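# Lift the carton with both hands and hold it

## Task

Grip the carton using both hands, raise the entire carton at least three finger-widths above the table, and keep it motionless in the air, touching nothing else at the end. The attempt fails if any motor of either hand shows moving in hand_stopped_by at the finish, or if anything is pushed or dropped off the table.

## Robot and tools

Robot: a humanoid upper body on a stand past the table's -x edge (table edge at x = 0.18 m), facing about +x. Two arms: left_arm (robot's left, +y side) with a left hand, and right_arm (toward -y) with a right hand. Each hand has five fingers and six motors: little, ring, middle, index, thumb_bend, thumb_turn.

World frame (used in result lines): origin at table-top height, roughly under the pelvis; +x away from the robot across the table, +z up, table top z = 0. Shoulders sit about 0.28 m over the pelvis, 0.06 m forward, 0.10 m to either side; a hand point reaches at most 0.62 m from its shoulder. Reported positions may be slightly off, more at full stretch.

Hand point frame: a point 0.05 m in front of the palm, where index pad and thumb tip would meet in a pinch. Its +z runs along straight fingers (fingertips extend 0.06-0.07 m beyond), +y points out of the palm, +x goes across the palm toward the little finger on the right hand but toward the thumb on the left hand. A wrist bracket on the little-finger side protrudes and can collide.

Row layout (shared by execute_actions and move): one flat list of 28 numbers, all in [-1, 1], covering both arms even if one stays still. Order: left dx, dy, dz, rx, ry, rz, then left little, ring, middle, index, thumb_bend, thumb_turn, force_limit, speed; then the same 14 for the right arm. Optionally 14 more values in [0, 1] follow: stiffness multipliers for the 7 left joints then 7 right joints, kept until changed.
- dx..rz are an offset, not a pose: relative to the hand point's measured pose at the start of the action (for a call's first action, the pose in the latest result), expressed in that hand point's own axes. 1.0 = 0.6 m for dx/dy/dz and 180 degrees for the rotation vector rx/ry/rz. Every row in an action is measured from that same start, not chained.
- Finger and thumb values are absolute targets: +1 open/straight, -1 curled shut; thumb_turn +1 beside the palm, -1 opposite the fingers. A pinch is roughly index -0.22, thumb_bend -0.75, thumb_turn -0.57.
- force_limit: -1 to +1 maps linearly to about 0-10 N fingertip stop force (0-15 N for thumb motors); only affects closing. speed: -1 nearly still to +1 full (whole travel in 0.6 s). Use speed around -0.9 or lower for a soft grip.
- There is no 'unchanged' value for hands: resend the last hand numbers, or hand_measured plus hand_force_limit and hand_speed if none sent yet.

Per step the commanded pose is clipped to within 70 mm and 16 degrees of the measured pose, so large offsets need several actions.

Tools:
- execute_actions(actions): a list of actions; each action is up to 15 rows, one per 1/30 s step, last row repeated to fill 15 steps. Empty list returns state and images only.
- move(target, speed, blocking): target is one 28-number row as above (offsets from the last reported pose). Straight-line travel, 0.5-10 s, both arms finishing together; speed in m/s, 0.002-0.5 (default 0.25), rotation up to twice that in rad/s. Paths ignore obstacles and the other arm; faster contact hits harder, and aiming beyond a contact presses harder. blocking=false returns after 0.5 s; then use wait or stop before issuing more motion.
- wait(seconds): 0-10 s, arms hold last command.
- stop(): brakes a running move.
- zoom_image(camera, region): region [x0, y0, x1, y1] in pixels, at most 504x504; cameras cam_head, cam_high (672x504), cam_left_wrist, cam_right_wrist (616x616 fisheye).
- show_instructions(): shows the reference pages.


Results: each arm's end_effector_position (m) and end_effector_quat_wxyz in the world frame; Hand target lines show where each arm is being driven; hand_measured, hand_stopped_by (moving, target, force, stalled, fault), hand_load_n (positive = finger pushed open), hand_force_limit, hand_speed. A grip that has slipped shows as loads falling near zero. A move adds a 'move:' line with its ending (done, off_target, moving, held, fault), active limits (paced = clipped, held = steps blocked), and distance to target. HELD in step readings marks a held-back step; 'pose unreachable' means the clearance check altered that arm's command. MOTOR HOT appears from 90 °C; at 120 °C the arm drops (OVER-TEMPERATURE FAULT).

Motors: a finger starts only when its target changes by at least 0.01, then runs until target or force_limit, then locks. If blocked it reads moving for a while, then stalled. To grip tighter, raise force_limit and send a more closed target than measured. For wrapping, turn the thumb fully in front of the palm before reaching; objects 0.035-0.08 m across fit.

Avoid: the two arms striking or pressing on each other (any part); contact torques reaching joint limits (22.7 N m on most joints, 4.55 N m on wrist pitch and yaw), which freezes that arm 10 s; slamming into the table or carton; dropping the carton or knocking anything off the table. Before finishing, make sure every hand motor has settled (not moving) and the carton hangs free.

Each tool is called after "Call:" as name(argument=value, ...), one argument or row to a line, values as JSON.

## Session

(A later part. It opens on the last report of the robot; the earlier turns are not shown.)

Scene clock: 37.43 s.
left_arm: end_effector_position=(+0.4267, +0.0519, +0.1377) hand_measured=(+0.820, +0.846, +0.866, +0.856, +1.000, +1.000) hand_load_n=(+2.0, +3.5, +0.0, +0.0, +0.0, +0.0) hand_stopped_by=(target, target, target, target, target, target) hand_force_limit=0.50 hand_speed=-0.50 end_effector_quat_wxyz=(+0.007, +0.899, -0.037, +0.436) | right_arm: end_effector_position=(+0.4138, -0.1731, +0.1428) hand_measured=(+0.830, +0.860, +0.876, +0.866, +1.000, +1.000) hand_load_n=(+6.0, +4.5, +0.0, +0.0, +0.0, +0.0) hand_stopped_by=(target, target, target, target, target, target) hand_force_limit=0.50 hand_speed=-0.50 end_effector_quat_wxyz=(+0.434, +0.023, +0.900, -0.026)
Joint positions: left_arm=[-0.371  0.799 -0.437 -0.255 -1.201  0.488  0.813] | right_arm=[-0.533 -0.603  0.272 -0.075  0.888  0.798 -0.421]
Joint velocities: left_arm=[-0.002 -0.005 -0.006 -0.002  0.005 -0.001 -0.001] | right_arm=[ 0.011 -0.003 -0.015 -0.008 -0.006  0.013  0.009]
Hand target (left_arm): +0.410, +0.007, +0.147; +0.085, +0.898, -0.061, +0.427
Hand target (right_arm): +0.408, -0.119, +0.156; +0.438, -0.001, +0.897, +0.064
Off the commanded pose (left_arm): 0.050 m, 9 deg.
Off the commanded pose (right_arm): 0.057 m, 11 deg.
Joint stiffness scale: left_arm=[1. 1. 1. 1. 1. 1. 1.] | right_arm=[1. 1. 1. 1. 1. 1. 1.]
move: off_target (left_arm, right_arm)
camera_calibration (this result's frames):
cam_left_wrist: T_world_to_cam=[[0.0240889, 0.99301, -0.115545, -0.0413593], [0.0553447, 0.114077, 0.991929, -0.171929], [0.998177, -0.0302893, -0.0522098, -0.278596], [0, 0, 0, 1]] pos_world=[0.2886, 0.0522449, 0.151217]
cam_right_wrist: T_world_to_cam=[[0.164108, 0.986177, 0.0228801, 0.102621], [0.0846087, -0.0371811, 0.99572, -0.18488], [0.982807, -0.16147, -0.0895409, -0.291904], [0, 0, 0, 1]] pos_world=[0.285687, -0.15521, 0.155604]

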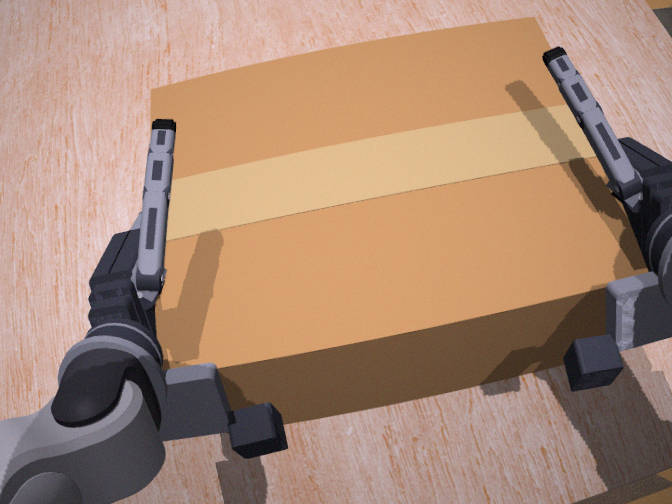

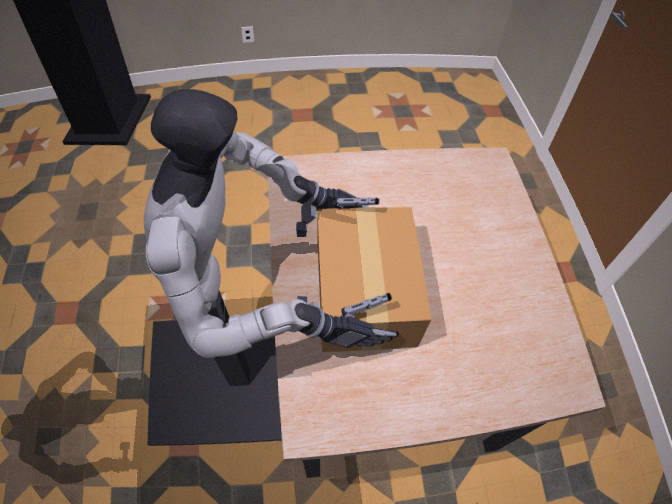

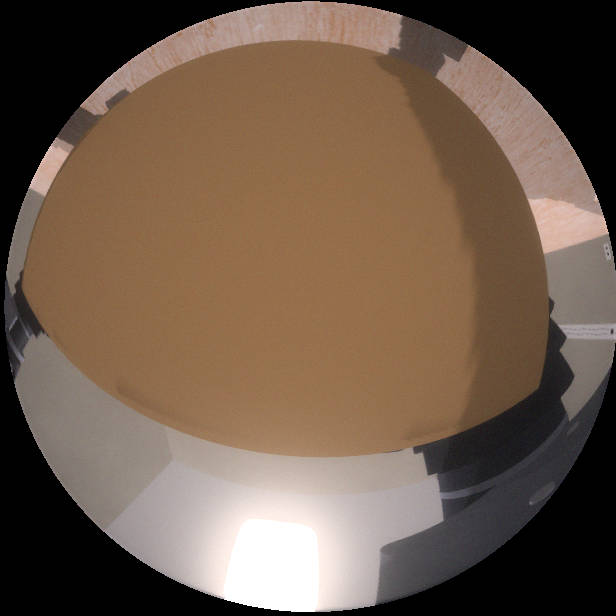

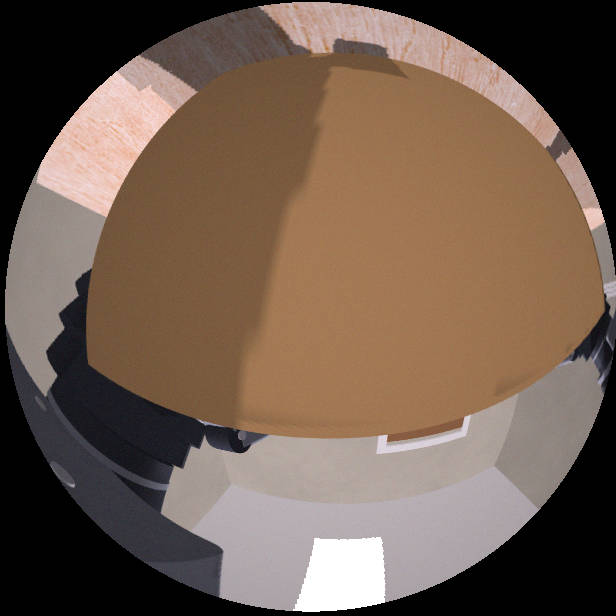

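Call:
execute_actions(
  actions=[
    [[-0.002,0.08,-0.024,-0.053,-0.004,-0.008,0.82,0.845,0.78,0.78,1,1,-0.6,-0.88,-0.008,0.092,-0.021,-0.058,-0.001,0.011,0.83,0.86,0.78,0.78,1,1,-0.6,-0.88],[0,0.08,-0.024,-0.053,-0.004,-0.008,0.82,0.845,0.78,0.78,1,1,-0.6,-0.88,-0.009,0.093,-0.021,-0.058,-0.001,0.011,0.83,0.86,0.78,0.78,1,1,-0.6,-0.88],[0.002,0.081,-0.0245,-0.054,-0.003,-0.008,0.82,0.845,0.78,0.78,1,1,-0.6,-0.88,-0.01,0.093,-0.0215,-0.059,-0.002,0.011,0.83,0.86,0.78,0.78,1,1,-0.6,-0.88],[0.004,0.081,-0.025,-0.054,-0.002,-0.008,0.82,0.845,0.78,0.78,1,1,-0.6,-0.88,-0.012,0.094,-0.022,-0.059,-0.003,0.011,0.83,0.86,0.78,0.78,1,1,-0.6,-0.88],[0.006,0.082,-0.0255,-0.055,-0.001,-0.008,0.82,0.845,0.78,0.78,1,1,-0.6,-0.88,-0.013,0.094,-0.0225,-0.06,-0.003,0.011,0.83,0.86,0.78,0.78,1,1,-0.6,-0.88],[0.008,0.082,-0.026,-0.055,0,-0.008,0.82,0.845,0.78,0.78,1,1,-0.6,-0.88,-0.015,0.095,-0.023,-0.06,-0.004,0.011,0.83,0.86,0.78,0.78,1,1,-0.6,-0.88],[0.01,0.083,-0.0265,-0.056,0,-0.008,0.82,0.845,0.78,0.78,1,1,-0.6,-0.88,-0.017,0.095,-0.0235,-0.061,-0.005,0.011,0.83,0.86,0.78,0.78,1,1,-0.6,-0.88],[0.012,0.083,-0.027,-0.056,0.001,-0.008,0.82,0.845,0.78,0.78,1,1,-0.6,-0.88,-0.018,0.096,-0.024,-0.061,-0.005,0.011,0.83,0.86,0.78,0.78,1,1,-0.6,-0.88],[0.014,0.084,-0.0275,-0.056,0.002,-0.008,0.82,0.845,0.78,0.78,1,1,-0.6,-0.88,-0.02,0.096,-0.0245,-0.061,-0.006,0.011,0.83,0.86,0.78,0.78,1,1,-0.6,-0.88],[0.016,0.084,-0.028,-0.056,0.003,-0.008,0.82,0.845,0.78,0.78,1,1,-0.6,-0.88,-0.022,0.096,-0.025,-0.061,-0.007,0.011,0.83,0.86,0.78,0.78,1,1,-0.6,-0.88],[0.018,0.084,-0.0285,-0.056,0.003,-0.008,0.82,0.845,0.78,0.78,1,1,-0.6,-0.88,-0.023,0.096,-0.0255,-0.061,-0.007,0.011,0.83,0.86,0.78,0.78,1,1,-0.6,-0.88],[0.02,0.084,-0.029,-0.056,0.004,-0.008,0.82,0.845,0.78,0.78,1,1,-0.6,-0.88,-0.025,0.096,-0.026,-0.061,-0.008,0.011,0.83,0.86,0.78,0.78,1,1,-0.6,-0.88],[0.022,0.084,-0.0295,-0.056,0.005,-0.008,0.82,0.845,0.78,0.78,1,1,-0.6,-0.88,-0.027,0.096,-0.0265,-0.061,-0.009,0.011,0.83,0.86,0.78,0.78,1,1,-0.6,-0.88],[0.024,0.084,-0.03,-0.056,0.005,-0.008,0.82,0.845,0.78,0.78,1,1,-0.6,-0.88,-0.028,0.096,-0.027,-0.061,-0.009,0.011,0.83,0.86,0.78,0.78,1,1,-0.6,-0.88],[0.026,0.084,-0.0305,-0.056,0.006,-0.008,0.82,0.845,0.78,0.78,1,1,-0.6,-0.88,-0.03,0.096,-0.0275,-0.061,-0.01,0.011,0.83,0.86,0.78,0.78,1,1,-0.6,-0.88]],
  ],
)

Call:
wait(
  seconds=0.5,
)

Scene clock: 39.10 s.
left_arm: end_effector_position=(+0.4270, +0.0507, +0.1382) hand_measured=(+0.820, +0.846, +0.854, +0.844, +1.000, +1.000) hand_load_n=(+0.0, +3.0, +2.5, +3.5, +0.0, +0.0) hand_stopped_by=(target, target, force, force, target, target) hand_force_limit=-0.60 hand_speed=-0.88 end_effector_quat_wxyz=(+0.008, +0.900, -0.045, +0.433) | right_arm: end_effector_position=(+0.4130, -0.1742, +0.1431) hand_measured=(+0.830, +0.860, +0.864, +0.854, +1.000, +1.000) hand_load_n=(+3.0, +3.5, +2.5, +3.0, +0.0, +0.0) hand_stopped_by=(target, target, force, force, target, target) hand_force_limit=-0.60 hand_speed=-0.88 end_effector_quat_wxyz=(+0.429, +0.021, +0.902, -0.028)
Joint positions: left_arm=[-0.384  0.809 -0.436 -0.253 -1.214  0.507  0.805] | right_arm=[-0.536 -0.603  0.259 -0.081  0.887  0.825 -0.419]
Joint velocities: left_arm=[-0.035  0.026  0.023 -0.009 -0.058  0.075  0.024] | right_arm=[ 0.006  0.015 -0.048 -0.026  0.     0.083  0.   ]
Hand target (left_arm): +0.416, +0.004, +0.162; +0.091, +0.891, -0.067, +0.440
Hand target (right_arm): +0.413, -0.118, +0.168; +0.448, -0.006, +0.891, +0.066
Off the commanded pose (left_arm): 0.055 m, 10 deg.
Off the commanded pose (right_arm): 0.063 m, 11 deg.
Joint stiffness scale: left_arm=[1. 1. 1. 1. 1. 1. 1.] | right_arm=[1. 1. 1. 1. 1. 1. 1.]
Step readings (end_effector_position):
0: left_arm (+0.4267, +0.0519, +0.1377) | right_arm (+0.4137, -0.1731, +0.1428)
1: left_arm (+0.4267, +0.0519, +0.1377) | right_arm (+0.4137, -0.1732, +0.1428)
2: left_arm (+0.4266, +0.0518, +0.1377) | right_arm (+0.4137, -0.1732, +0.1427)
4: left_arm (+0.4266, +0.0519, +0.1376) | right_arm (+0.4137, -0.1733, +0.1427)
8: left_arm (+0.4267, +0.0517, +0.1376) | right_arm (+0.4136, -0.1735, +0.1428)
15: end_effector_position above
camera_calibration (this result's frames):
cam_left_wrist: T_world_to_cam=[[0.038295, 0.99318, -0.11012, -0.0469745], [0.0642117, 0.107527, 0.992126, -0.175774], [0.997201, -0.0450645, -0.059656, -0.27666], [0, 0, 0, 1]] pos_world=[0.288972, 0.0530871, 0.152713]
cam_right_wrist: T_world_to_cam=[[0.1621, 0.986611, 0.0179516, 0.105431], [0.0940072, -0.0335497, 0.995006, -0.188308], [0.982286, -0.159603, -0.098187, -0.289478], [0, 0, 0, 1]] pos_world=[0.284963, -0.156538, 0.157052]

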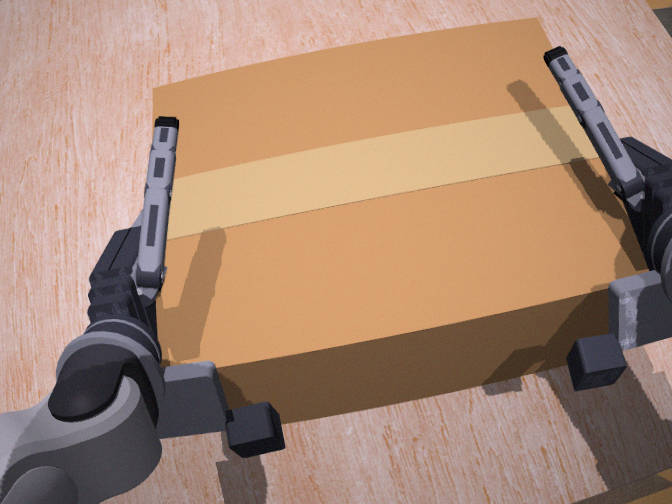

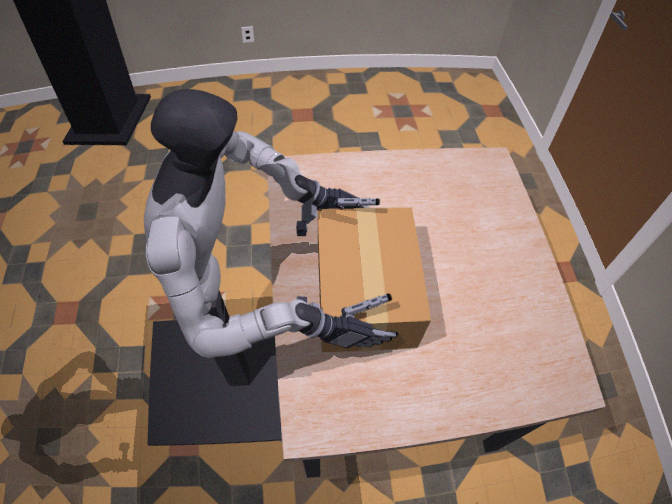

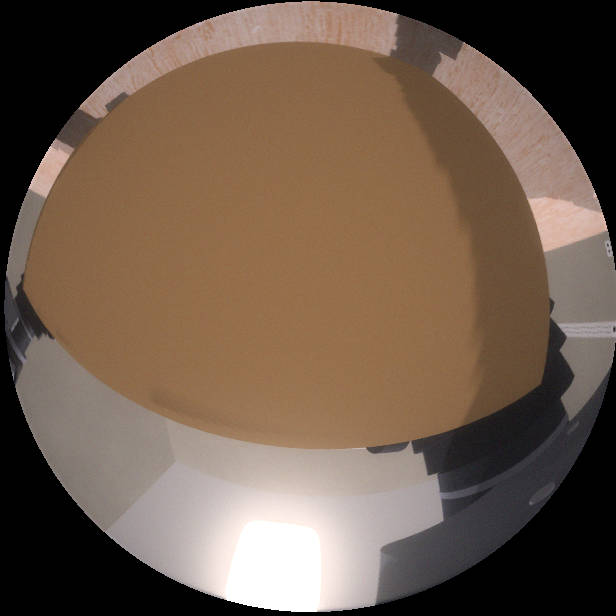

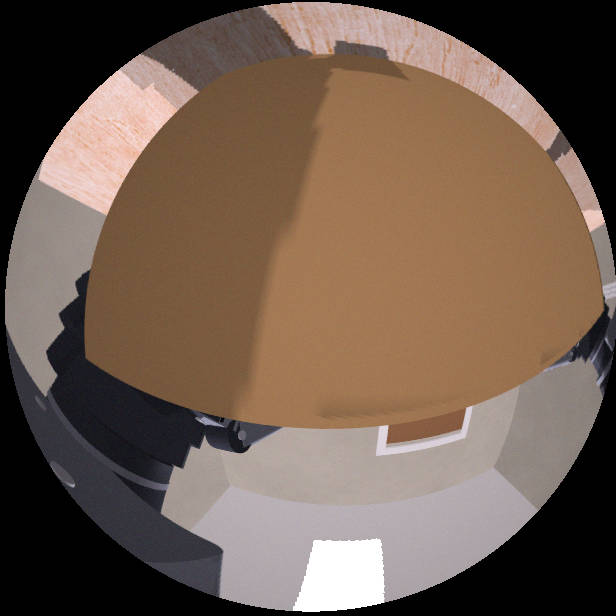

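Scene clock: 39.60 s.
left_arm: end_effector_position=(+0.4342, +0.0496, +0.1513) hand_measured=(+0.820, +0.846, +0.854, +0.844, +1.000, +1.000) hand_load_n=(+5.0, +5.5, +1.5, +1.0, +0.0, +0.0) hand_stopped_by=(target, target, force, force, target, target) hand_force_limit=-0.60 hand_speed=-0.88 end_effector_quat_wxyz=(+0.014, +0.893, -0.039, +0.448) | right_arm: end_effector_position=(+0.4192, -0.1758, +0.1553) hand_measured=(+0.830, +0.860, +0.864, +0.854, +1.000, +1.000) hand_load_n=(+5.0, +4.0, +2.5, +2.0, +0.0, +0.0) hand_stopped_by=(target, target, force, force, target, target) hand_force_limit=-0.60 hand_speed=-0.88 end_effector_quat_wxyz=(+0.445, +0.026, +0.895, -0.026)
Joint positions: left_arm=[-0.4    0.813 -0.421 -0.262 -1.22   0.497  0.807] | right_arm=[-0.548 -0.603  0.243 -0.089  0.889  0.816 -0.418]
Joint velocities: left_arm=[-0.005  0.006  0.002 -0.002  0.003  0.     0.   ] | right_arm=[ 0.009 -0.005 -0.005  0.005  0.003  0.     0.   ]
Hand target (left_arm): +0.416, +0.004, +0.162; +0.091, +0.891, -0.067, +0.440
Hand target (right_arm): +0.413, -0.118, +0.168; +0.448, -0.006, +0.891, +0.066
Off the commanded pose (left_arm): 0.051 m, 9 deg.
Off the commanded pose (right_arm): 0.062 m, 11 deg.
Joint stiffness scale: left_arm=[1. 1. 1. 1. 1. 1. 1.] | right_arm=[1. 1. 1. 1. 1. 1. 1.]
wait: 0.50 s; at rest by 0.37 s
camera_calibration (this result's frames):
cam_left_wrist: T_world_to_cam=[[0.0357319, 0.991228, -0.127237, -0.0408576], [0.0314126, 0.126142, 0.991515, -0.17579], [0.998868, -0.0394256, -0.0266298, -0.289145], [0, 0, 0, 1]] pos_world=[0.295799, 0.051274, 0.1614]
cam_right_wrist: T_world_to_cam=[[0.167346, 0.985471, 0.0290227, 0.101666], [0.0593125, -0.0394479, 0.99746, -0.187963], [0.984112, -0.165199, -0.0650522, -0.301588], [0, 0, 0, 1]] pos_world=[0.290931, -0.157425, 0.164916]

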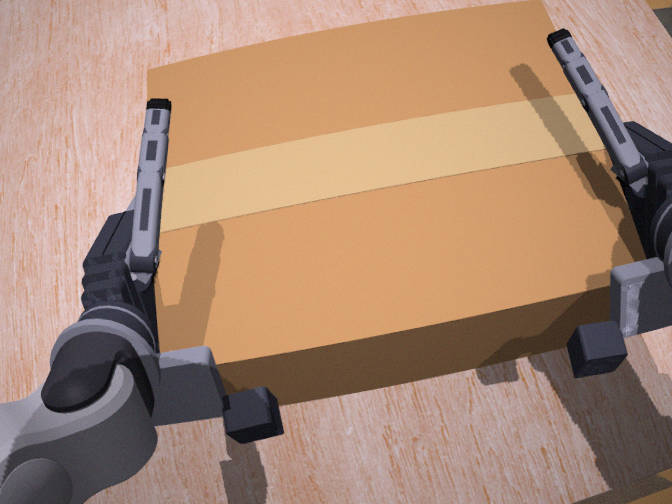

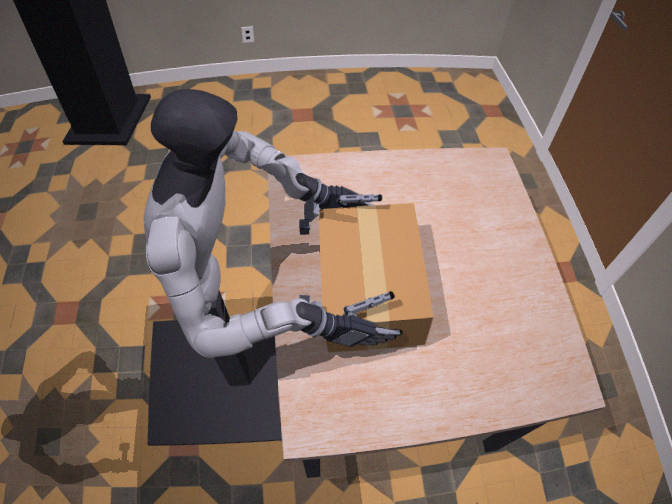

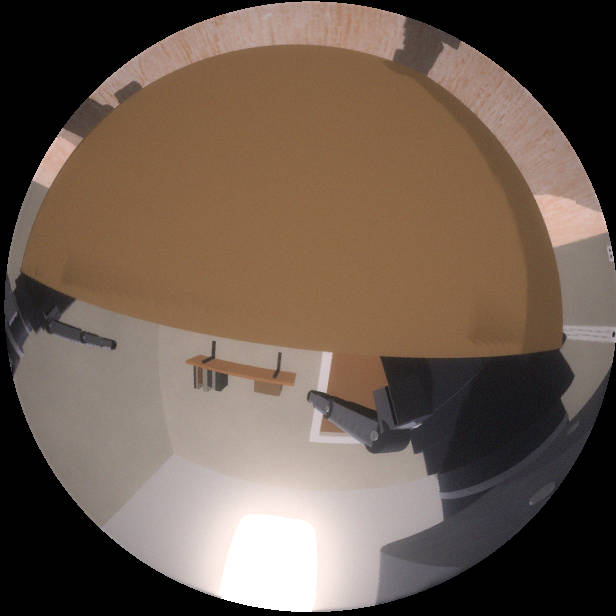

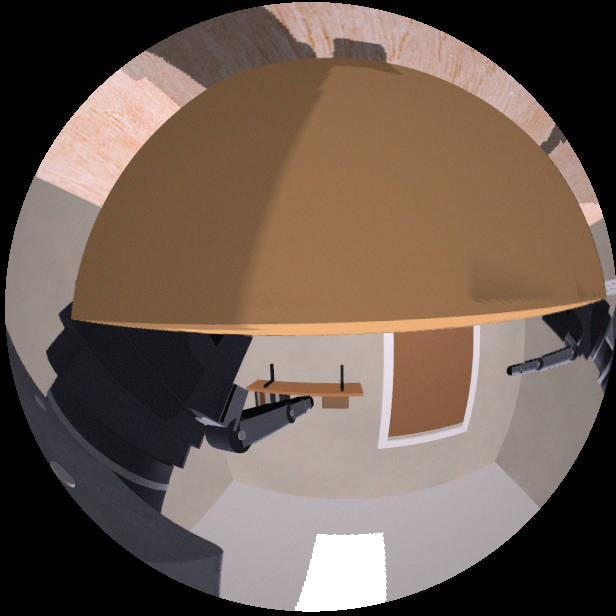

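Call:
execute_actions(
  actions=[
    [[0,0.08,-0.026,-0.051,-0.003,-0.006,0.82,0.845,0.78,0.78,1,1,-0.6,-0.88,-0.008,0.099,-0.023,-0.06,0,0.008,0.83,0.86,0.78,0.78,1,1,-0.6,-0.88],[0,0.08,-0.026,-0.05,-0.003,-0.006,0.82,0.845,0.78,0.78,1,1,-0.6,-0.88,-0.008,0.099,-0.023,-0.059,0,0.008,0.83,0.86,0.78,0.78,1,1,-0.6,-0.88],[0,0.08,-0.026,-0.049,-0.003,-0.006,0.82,0.845,0.78,0.78,1,1,-0.6,-0.88,-0.008,0.099,-0.023,-0.058,0,0.008,0.83,0.86,0.78,0.78,1,1,-0.6,-0.88],[0,0.08,-0.026,-0.048,-0.003,-0.006,0.82,0.845,0.78,0.78,1,1,-0.6,-0.88,-0.008,0.099,-0.023,-0.057,0,0.008,0.83,0.86,0.78,0.78,1,1,-0.6,-0.88],[0,0.08,-0.026,-0.047,-0.003,-0.006,0.82,0.845,0.78,0.78,1,1,-0.6,-0.88,-0.008,0.099,-0.023,-0.056,0,0.008,0.83,0.86,0.78,0.78,1,1,-0.6,-0.88],[0,0.08,-0.026,-0.046,-0.003,-0.006,0.82,0.845,0.78,0.78,1,1,-0.6,-0.88,-0.008,0.099,-0.023,-0.055,0,0.008,0.83,0.86,0.78,0.78,1,1,-0.6,-0.88],[0,0.08,-0.026,-0.046,-0.003,-0.006,0.82,0.845,0.78,0.78,1,1,-0.6,-0.88,-0.008,0.099,-0.023,-0.054,0,0.008,0.83,0.86,0.78,0.78,1,1,-0.6,-0.88],[0.001,0.08,-0.027,-0.046,-0.004,-0.006,0.82,0.845,0.78,0.78,1,1,-0.6,-0.88,-0.009,0.099,-0.024,-0.054,0.001,0.008,0.83,0.86,0.78,0.78,1,1,-0.6,-0.88],[0.002,0.08,-0.028,-0.046,-0.005,-0.006,0.82,0.845,0.78,0.78,1,1,-0.6,-0.88,-0.01,0.099,-0.025,-0.054,0.002,0.008,0.83,0.86,0.78,0.78,1,1,-0.6,-0.88],[0.003,0.08,-0.029,-0.046,-0.006,-0.006,0.82,0.845,0.78,0.78,1,1,-0.6,-0.88,-0.011,0.099,-0.026,-0.054,0.003,0.008,0.83,0.86,0.78,0.78,1,1,-0.6,-0.88],[0.004,0.08,-0.03,-0.046,-0.007,-0.006,0.82,0.845,0.78,0.78,1,1,-0.6,-0.88,-0.012,0.099,-0.027,-0.054,0.004,0.008,0.83,0.86,0.78,0.78,1,1,-0.6,-0.88],[0.005,0.08,-0.031,-0.046,-0.008,-0.006,0.82,0.845,0.78,0.78,1,1,-0.6,-0.88,-0.013,0.099,-0.028,-0.054,0.005,0.008,0.83,0.86,0.78,0.78,1,1,-0.6,-0.88],[0.006,0.08,-0.032,-0.046,-0.009,-0.006,0.82,0.845,0.78,0.78,1,1,-0.6,-0.88,-0.014,0.099,-0.029,-0.054,0.006,0.008,0.83,0.86,0.78,0.78,1,1,-0.6,-0.88],[0.007,0.08,-0.033,-0.046,-0.01,-0.006,0.82,0.845,0.78,0.78,1,1,-0.6,-0.88,-0.015,0.099,-0.03,-0.054,0.007,0.008,0.83,0.86,0.78,0.78,1,1,-0.6,-0.88],[0.008,0.08,-0.034,-0.046,-0.011,-0.006,0.82,0.845,0.78,0.78,1,1,-0.6,-0.88,-0.016,0.099,-0.031,-0.054,0.008,0.008,0.83,0.86,0.78,0.78,1,1,-0.6,-0.88]],
  ],
)

Call:
wait(
  seconds=0.5,
)

Scene clock: 41.70 s.
left_arm: end_effector_position=(+0.4323, +0.0494, +0.1549) hand_measured=(+0.820, +0.846, +0.854, +0.844, +1.000, +1.000) hand_load_n=(+2.5, +3.0, +1.0, +1.0, +0.0, +0.0) hand_stopped_by=(target, target, force, force, target, target) hand_force_limit=-0.60 hand_speed=-0.88 end_effector_quat_wxyz=(+0.008, +0.898, -0.037, +0.438) | right_arm: end_effector_position=(+0.4171, -0.1751, +0.1604) hand_measured=(+0.830, +0.860, +0.864, +0.854, +1.000, +1.000) hand_load_n=(+2.5, +0.5, +0.5, +0.5, +0.0, +0.0) hand_stopped_by=(target, target, force, force, target, target) hand_force_limit=-0.60 hand_speed=-0.88 end_effector_quat_wxyz=(+0.434, +0.029, +0.900, -0.031)
Joint positions: left_arm=[-0.417  0.827 -0.415 -0.293 -1.279  0.535  0.866] | right_arm=[-0.561 -0.592  0.205 -0.133  0.924  0.907 -0.474]
Joint velocities: left_arm=[-0.1    0.109  0.098 -0.107 -0.242  0.154  0.151] | right_arm=[-0.114  0.    -0.15  -0.127  0.178  0.319 -0.143]
Hand target (left_arm): +0.415, +0.004, +0.169; +0.082, +0.897, -0.067, +0.430
Hand target (right_arm): +0.411, -0.118, +0.175; +0.436, -0.006, +0.898, +0.055
Off the commanded pose (left_arm): 0.051 m, 9 deg.
Off the commanded pose (right_arm): 0.061 m, 11 deg.
Joint stiffness scale: left_arm=[1. 1. 1. 1. 1. 1. 1.] | right_arm=[1. 1. 1. 1. 1. 1. 1.]
Step readings (end_effector_position):
0: left_arm (+0.4342, +0.0496, +0.1513) | right_arm (+0.4192, -0.1758, +0.1553)
1: left_arm (+0.4342, +0.0496, +0.1513) | right_arm (+0.4192, -0.1758, +0.1553)
2: left_arm (+0.4342, +0.0496, +0.1514) | right_arm (+0.4190, -0.1758, +0.1553)
4: left_arm (+0.4339, +0.0496, +0.1513) | right_arm (+0.4187, -0.1753, +0.1560)
8: left_arm (+0.4336, +0.0500, +0.1513) | right_arm (+0.4188, -0.1747, +0.1567)
15: end_effector_position above
camera_calibration (this result's frames):
cam_left_wrist: T_world_to_cam=[[0.0253404, 0.992791, -0.117149, -0.0372703], [0.0516264, 0.115731, 0.991938, -0.187518], [0.998345, -0.0311841, -0.0483215, -0.283952], [0, 0, 0, 1]] pos_world=[0.294107, 0.0498485, 0.167919]
cam_right_wrist: T_world_to_cam=[[0.178184, 0.983809, 0.0192723, 0.0979297], [0.0826248, -0.0344755, 0.995984, -0.201573], [0.980522, -0.175876, -0.08743, -0.295845], [0, 0, 0, 1]] pos_world=[0.289288, -0.155325, 0.173011]

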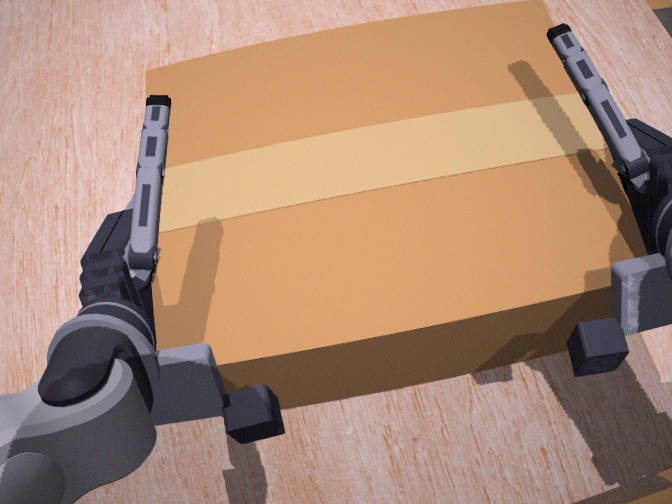

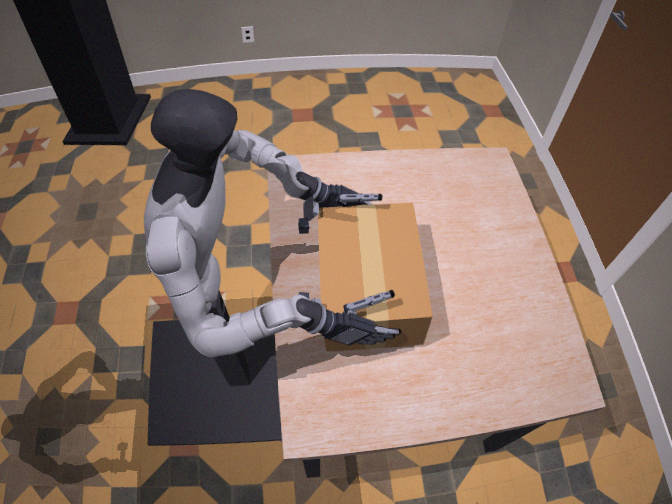

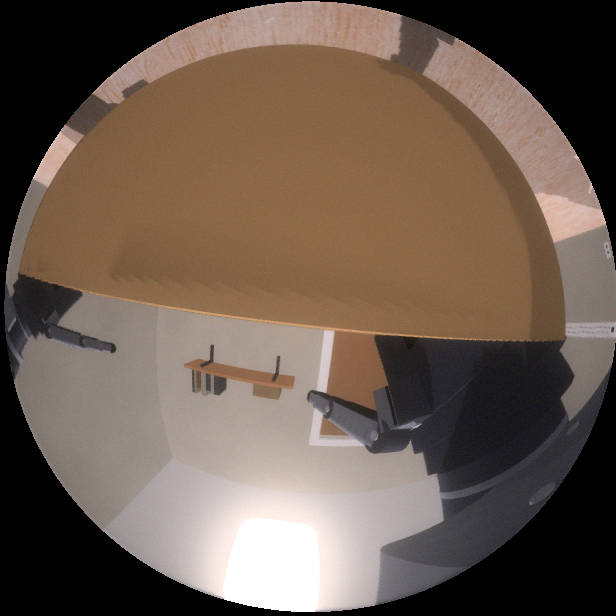

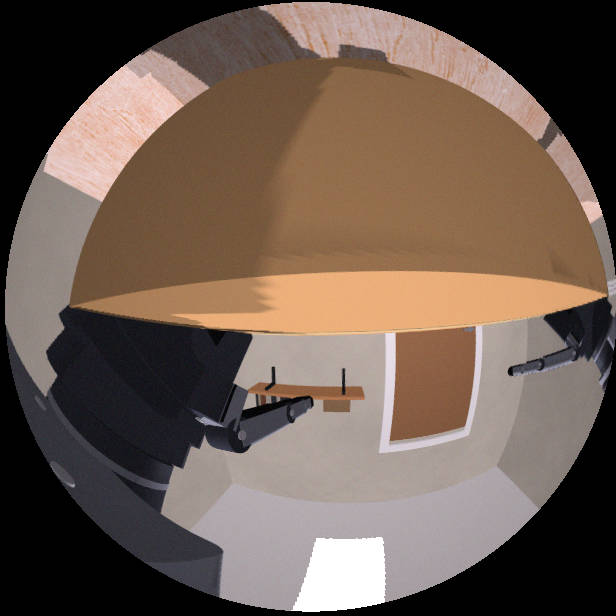

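Scene clock: 42.20 s.
left_arm: end_effector_position=(+0.4337, +0.0493, +0.1593) hand_measured=(+0.820, +0.846, +0.854, +0.844, +1.000, +1.000) hand_load_n=(+2.5, +3.0, +1.0, +1.0, +0.0, +0.0) hand_stopped_by=(target, target, force, force, target, target) hand_force_limit=-0.60 hand_speed=-0.88 end_effector_quat_wxyz=(+0.008, +0.898, -0.037, +0.439) | right_arm: end_effector_position=(+0.4186, -0.1751, +0.1654) hand_measured=(+0.830, +0.860, +0.864, +0.854, +1.000, +1.000) hand_load_n=(+2.0, +0.0, +0.0, +0.0, +0.0, +0.0) hand_stopped_by=(target, target, force, force, target, target) hand_force_limit=-0.60 hand_speed=-0.88 end_effector_quat_wxyz=(+0.436, +0.029, +0.899, -0.032)
Joint positions: left_arm=[-0.427  0.834 -0.408 -0.301 -1.295  0.546  0.877] | right_arm=[-0.572 -0.592  0.194 -0.142  0.933  0.926 -0.483]
Joint velocities: left_arm=[-0.006  0.005  0.002 -0.002  0.     0.     0.   ] | right_arm=[-0.015 -0.003  0.002 -0.003  0.     0.     0.   ]
Hand target (left_arm): +0.415, +0.004, +0.169; +0.082, +0.897, -0.067, +0.430
Hand target (right_arm): +0.411, -0.118, +0.175; +0.436, -0.006, +0.898, +0.055
Off the commanded pose (left_arm): 0.050 m, 9 deg.
Off the commanded pose (right_arm): 0.060 m, 11 deg.
Joint stiffness scale: left_arm=[1. 1. 1. 1. 1. 1. 1.] | right_arm=[1. 1. 1. 1. 1. 1. 1.]
wait: 0.50 s; at rest by 0.27 s
camera_calibration (this result's frames):
cam_left_wrist: T_world_to_cam=[[0.0251941, 0.992839, -0.11677, -0.0367225], [0.0490779, 0.115438, 0.992102, -0.190825], [0.998477, -0.0307259, -0.0458181, -0.285613], [0, 0, 0, 1]] pos_world=[0.295469, 0.0497122, 0.171944]
cam_right_wrist: T_world_to_cam=[[0.177968, 0.983849, 0.0191953, 0.0976421], [0.0784243, -0.0336254, 0.996353, -0.204775], [0.980906, -0.175814, -0.083142, -0.297761], [0, 0, 0, 1]] pos_world=[0.290758, -0.155301, 0.177397]

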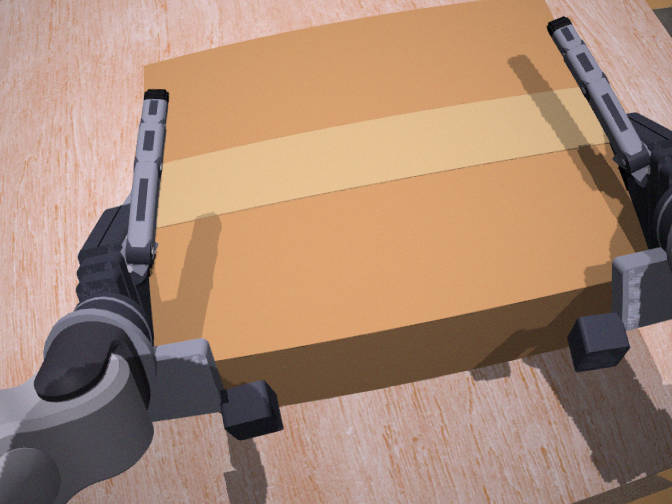

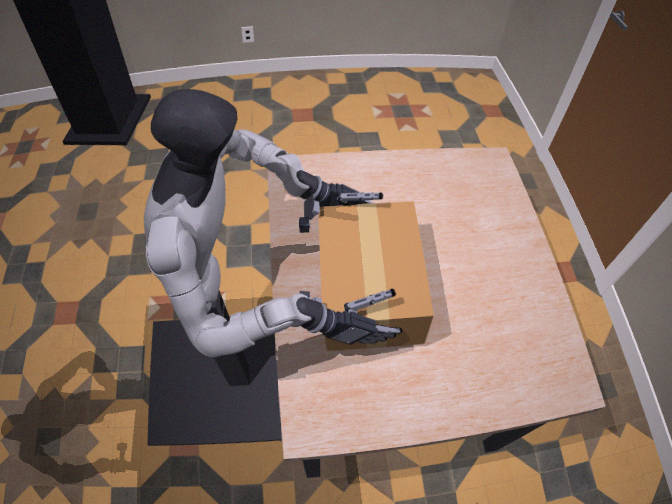

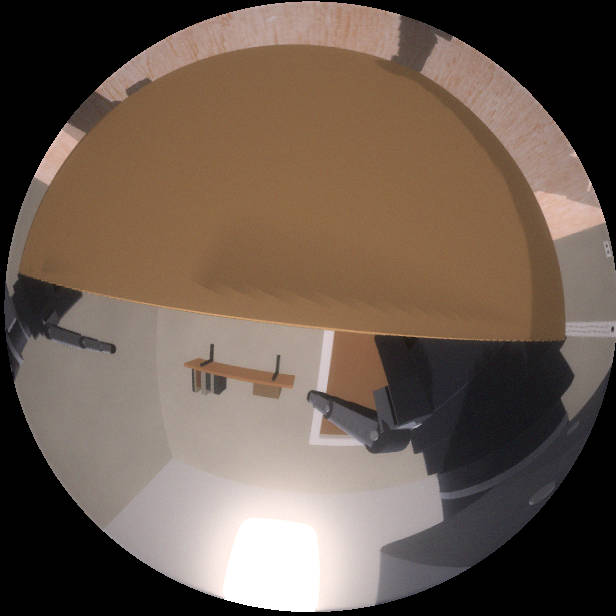

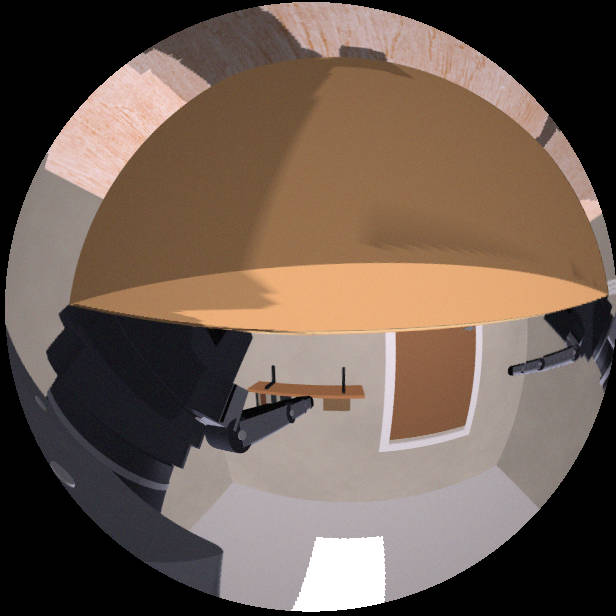

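Call:
execute_actions(
  actions=[
    [[-0.001,0.079,-0.028,-0.051,-0.004,-0.0035,0.82,0.845,0.78,0.78,1,1,-0.6,-0.88,-0.004,0.097,-0.023,-0.061,0.001,0.004,0.83,0.86,0.78,0.78,1,1,-0.6,-0.88],[0,0.079,-0.028,-0.051,-0.004,-0.0035,0.82,0.845,0.78,0.78,1,1,-0.6,-0.88,-0.005,0.097,-0.023,-0.062,0.001,0.004,0.83,0.86,0.78,0.78,1,1,-0.6,-0.88],[0.002,0.079,-0.029,-0.051,-0.004,-0.0035,0.82,0.845,0.78,0.78,1,1,-0.6,-0.88,-0.007,0.097,-0.024,-0.063,0.001,0.004,0.83,0.86,0.78,0.78,1,1,-0.6,-0.88],[0.005,0.079,-0.03,-0.0515,-0.004,-0.0035,0.82,0.845,0.78,0.78,1,1,-0.6,-0.88,-0.01,0.097,-0.025,-0.063,0.001,0.004,0.83,0.86,0.78,0.78,1,1,-0.6,-0.88],[0.008,0.079,-0.031,-0.0515,-0.004,-0.0035,0.82,0.845,0.78,0.78,1,1,-0.6,-0.88,-0.013,0.097,-0.026,-0.0635,0.001,0.004,0.83,0.86,0.78,0.78,1,1,-0.6,-0.88],[0.011,0.079,-0.032,-0.052,-0.004,-0.003,0.82,0.845,0.78,0.78,1,1,-0.6,-0.88,-0.016,0.097,-0.027,-0.0635,0.001,0.004,0.83,0.86,0.78,0.78,1,1,-0.6,-0.88],[0.014,0.079,-0.033,-0.052,-0.004,-0.003,0.82,0.845,0.78,0.78,1,1,-0.6,-0.88,-0.019,0.096,-0.028,-0.0635,0.001,0.003,0.83,0.86,0.78,0.78,1,1,-0.6,-0.88],[0.017,0.079,-0.034,-0.052,-0.004,-0.003,0.82,0.845,0.78,0.78,1,1,-0.6,-0.88,-0.022,0.096,-0.029,-0.064,0.001,0.003,0.83,0.86,0.78,0.78,1,1,-0.6,-0.88],[0.02,0.079,-0.035,-0.052,-0.004,-0.003,0.82,0.845,0.78,0.78,1,1,-0.6,-0.88,-0.025,0.096,-0.03,-0.064,0.001,0.003,0.83,0.86,0.78,0.78,1,1,-0.6,-0.88],[0.023,0.079,-0.036,-0.0525,-0.004,-0.003,0.82,0.845,0.78,0.78,1,1,-0.6,-0.88,-0.028,0.096,-0.031,-0.064,0.001,0.003,0.83,0.86,0.78,0.78,1,1,-0.6,-0.88],[0.026,0.078,-0.037,-0.0525,-0.004,-0.002,0.82,0.845,0.78,0.78,1,1,-0.6,-0.88,-0.031,0.096,-0.032,-0.064,0.001,0.003,0.83,0.86,0.78,0.78,1,1,-0.6,-0.88],[0.029,0.078,-0.038,-0.0525,-0.004,-0.002,0.82,0.845,0.78,0.78,1,1,-0.6,-0.88,-0.034,0.095,-0.033,-0.064,0.001,0.002,0.83,0.86,0.78,0.78,1,1,-0.6,-0.88],[0.032,0.078,-0.039,-0.053,-0.004,-0.002,0.82,0.845,0.78,0.78,1,1,-0.6,-0.88,-0.037,0.095,-0.034,-0.064,0.001,0.002,0.83,0.86,0.78,0.78,1,1,-0.6,-0.88],[0.035,0.078,-0.04,-0.053,-0.004,-0.002,0.82,0.845,0.78,0.78,1,1,-0.6,-0.88,-0.04,0.095,-0.035,-0.064,0.001,0.002,0.83,0.86,0.78,0.78,1,1,-0.6,-0.88],[0.038,0.078,-0.041,-0.053,-0.004,-0.002,0.82,0.845,0.78,0.78,1,1,-0.6,-0.88,-0.043,0.095,-0.036,-0.064,0.001,0.002,0.83,0.86,0.78,0.78,1,1,-0.6,-0.88]],
  ],
)

Call:
wait(
  seconds=0.5,
)

Scene clock: 44.23 s.
left_arm: end_effector_position=(+0.4404, +0.0478, +0.1805) hand_measured=(+0.820, +0.846, +0.854, +0.844, +1.000, +1.000) hand_load_n=(+5.0, +1.5, +3.5, +3.5, +0.0, +0.0) hand_stopped_by=(target, target, force, force, target, target) hand_force_limit=-0.60 hand_speed=-0.88 end_effector_quat_wxyz=(+0.010, +0.897, -0.041, +0.439) | right_arm: end_effector_position=(+0.4253, -0.1755, +0.1850) hand_measured=(+0.830, +0.860, +0.864, +0.854, +1.000, +1.000) hand_load_n=(+3.0, +0.0, +3.0, +4.0, +0.0, +0.0) hand_stopped_by=(target, target, force, force, target, target) hand_force_limit=-0.60 hand_speed=-0.88 end_effector_quat_wxyz=(+0.435, +0.020, +0.900, -0.028)
Joint positions: left_arm=[-0.491  0.875 -0.373 -0.328 -1.4    0.609  0.927] | right_arm=[-0.643 -0.6    0.141 -0.15   0.972  1.035 -0.486]
Joint velocities: left_arm=[-0.161  0.078  0.103 -0.051 -0.299  0.171  0.142] | right_arm=[-0.179  0.009 -0.166 -0.032  0.126  0.31  -0.096]
Hand target (left_arm): +0.422, +0.004, +0.194; +0.083, +0.896, -0.074, +0.431
Hand target (right_arm): +0.419, -0.120, +0.200; +0.437, -0.017, +0.897, +0.059
Off the commanded pose (left_arm): 0.049 m, 9 deg.
Off the commanded pose (right_arm): 0.060 m, 11 deg.
Joint stiffness scale: left_arm=[1. 1. 1. 1. 1. 1. 1.] | right_arm=[1. 1. 1. 1. 1. 1. 1.]
Step readings (end_effector_position):
0: left_arm (+0.4337, +0.0493, +0.1593) | right_arm (+0.4186, -0.1751, +0.1654)
1: left_arm (+0.4337, +0.0493, +0.1593) | right_arm (+0.4186, -0.1751, +0.1654)
2: left_arm (+0.4334, +0.0494, +0.1592) | right_arm (+0.4184, -0.1749, +0.1653)
4: left_arm (+0.4332, +0.0494, +0.1598) | right_arm (+0.4180, -0.1748, +0.1657)
8: left_arm (+0.4355, +0.0488, +0.1667) | right_arm (+0.4202, -0.1749, +0.1714)
15: end_effector_position above
camera_calibration (this result's frames):
cam_left_wrist: T_world_to_cam=[[0.0328918, 0.992574, -0.117115, -0.0362367], [0.0490664, 0.115433, 0.992103, -0.21205], [0.998254, -0.0383785, -0.0449052, -0.291106], [0, 0, 0, 1]] pos_world=[0.302194, 0.0492731, 0.193059]
cam_right_wrist: T_world_to_cam=[[0.159674, 0.987014, 0.0175597, 0.105095], [0.0818664, -0.0309665, 0.996162, -0.225835], [0.983769, -0.157624, -0.0857478, -0.300245], [0, 0, 0, 1]] pos_world=[0.29708, -0.15805, 0.197378]

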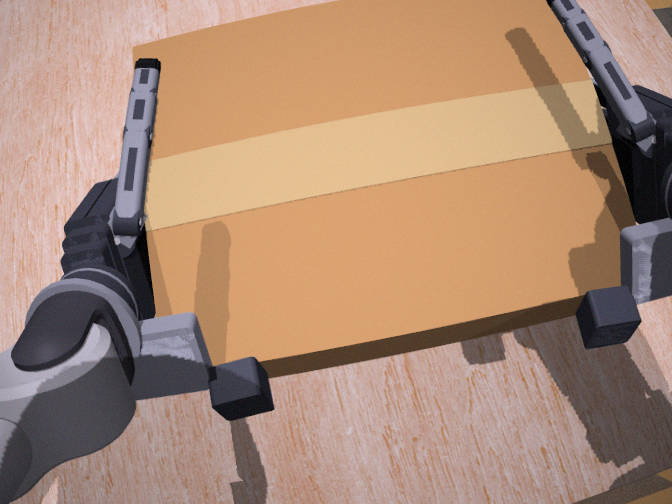

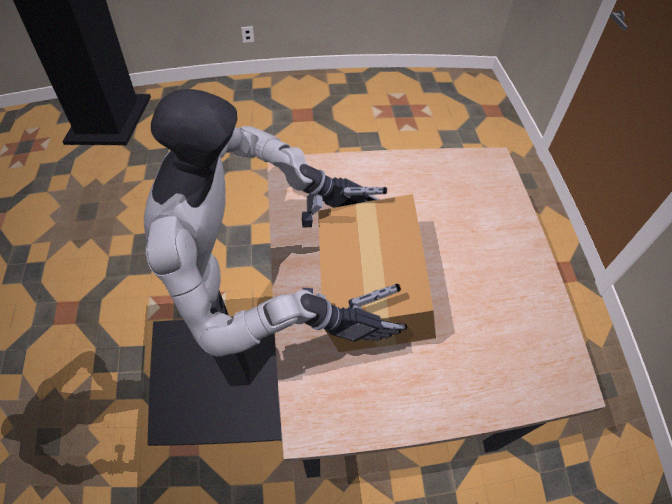

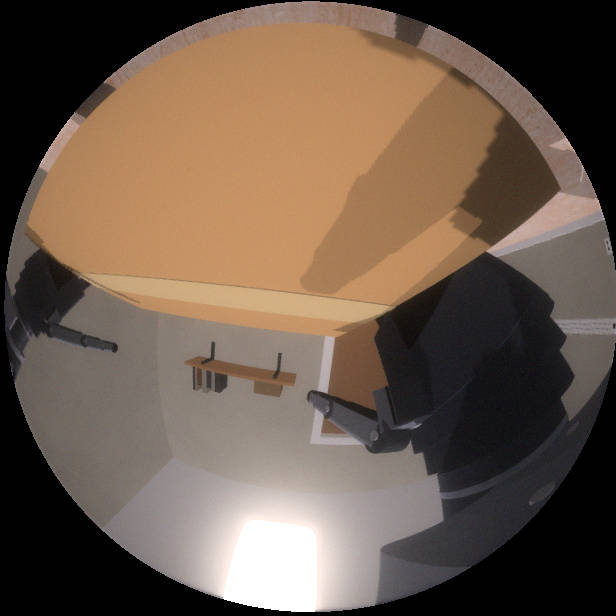

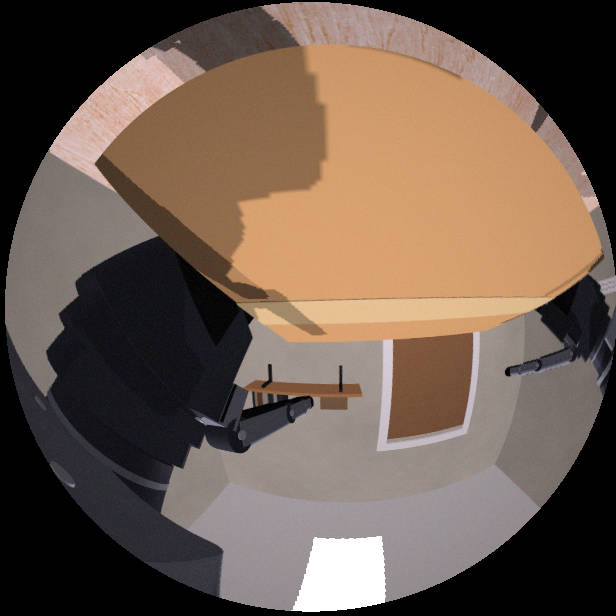

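Scene clock: 44.73 s.
left_arm: end_effector_position=(+0.4425, +0.0473, +0.1858) hand_measured=(+0.820, +0.846, +0.854, +0.844, +1.000, +1.000) hand_load_n=(+3.0, +1.5, +4.0, +4.0, +0.0, +0.0) hand_stopped_by=(target, target, force, force, target, target) hand_force_limit=-0.60 hand_speed=-0.88 end_effector_quat_wxyz=(+0.011, +0.896, -0.040, +0.442) | right_arm: end_effector_position=(+0.4276, -0.1758, +0.1908) hand_measured=(+0.830, +0.860, +0.864, +0.854, +1.000, +1.000) hand_load_n=(+1.0, +0.5, +3.5, +4.0, +0.0, +0.0) hand_stopped_by=(target, target, force, force, target, target) hand_force_limit=-0.60 hand_speed=-0.88 end_effector_quat_wxyz=(+0.438, +0.020, +0.898, -0.028)
Joint positions: left_arm=[-0.504  0.88  -0.366 -0.332 -1.416  0.618  0.936] | right_arm=[-0.657 -0.599  0.13  -0.153  0.979  1.05  -0.493]
Joint velocities: left_arm=[ 0.003  0.005 -0.002  0.002  0.     0.007  0.001] | right_arm=[-0.003 -0.003  0.     0.     0.002  0.005  0.   ]
Hand target (left_arm): +0.422, +0.004, +0.194; +0.083, +0.896, -0.074, +0.431
Hand target (right_arm): +0.419, -0.120, +0.200; +0.437, -0.017, +0.897, +0.059
Off the commanded pose (left_arm): 0.049 m, 9 deg.
Off the commanded pose (right_arm): 0.059 m, 11 deg.
Joint stiffness scale: left_arm=[1. 1. 1. 1. 1. 1. 1.] | right_arm=[1. 1. 1. 1. 1. 1. 1.]
wait: 0.50 s; at rest by 0.27 s
camera_calibration (this result's frames):
cam_left_wrist: T_world_to_cam=[[0.0333997, 0.992318, -0.119123, -0.0350183], [0.0436051, 0.11763, 0.9921, -0.215041], [0.99849, -0.0383302, -0.0393413, -0.294065], [0, 0, 0, 1]] pos_world=[0.304167, 0.0487729, 0.197602]
cam_right_wrist: T_world_to_cam=[[0.160543, 0.986861, 0.0182234, 0.104392], [0.0743779, -0.0305061, 0.996763, -0.228568], [0.984223, -0.158668, -0.0782981, -0.303874], [0, 0, 0, 1]] pos_world=[0.299321, -0.158208, 0.202134]

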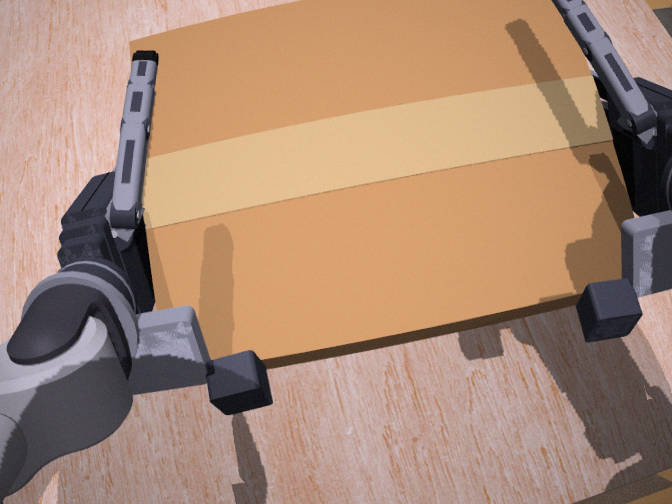

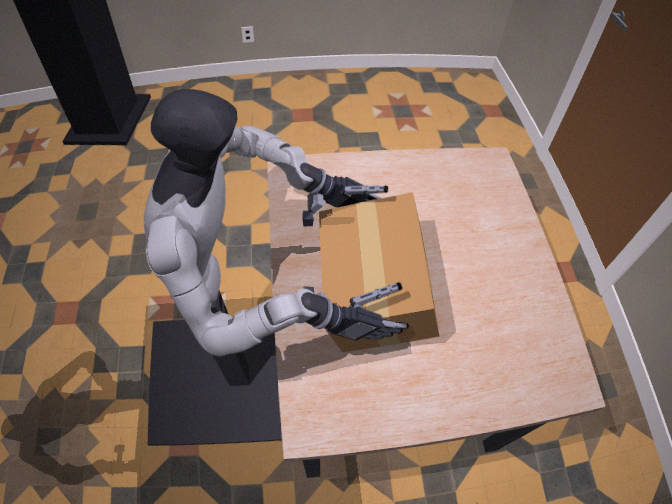

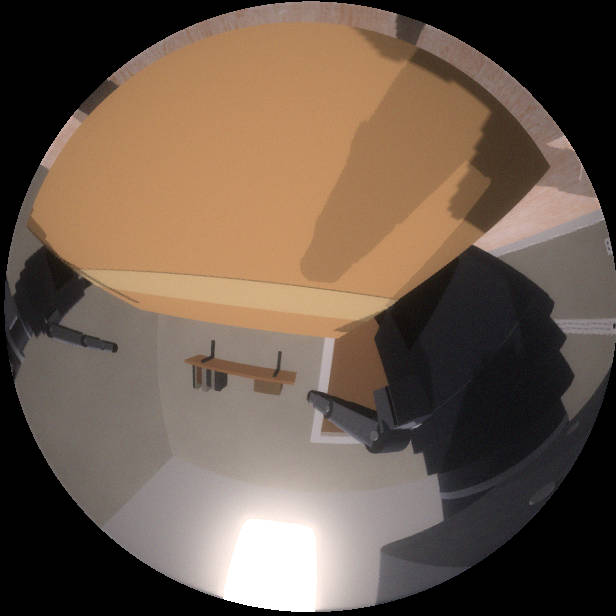

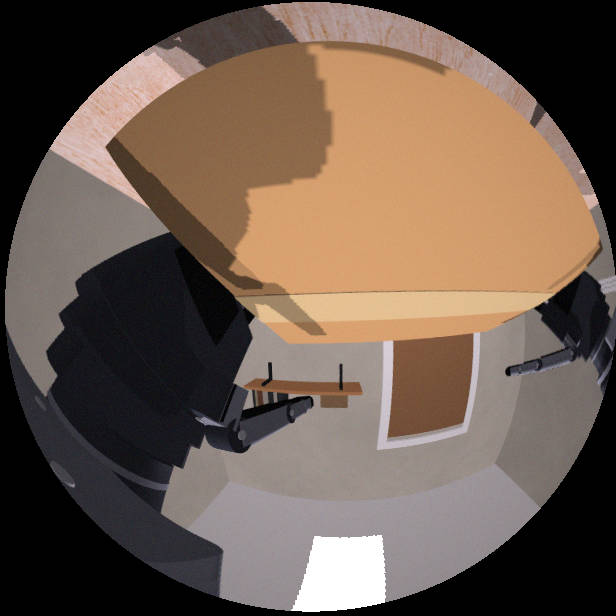

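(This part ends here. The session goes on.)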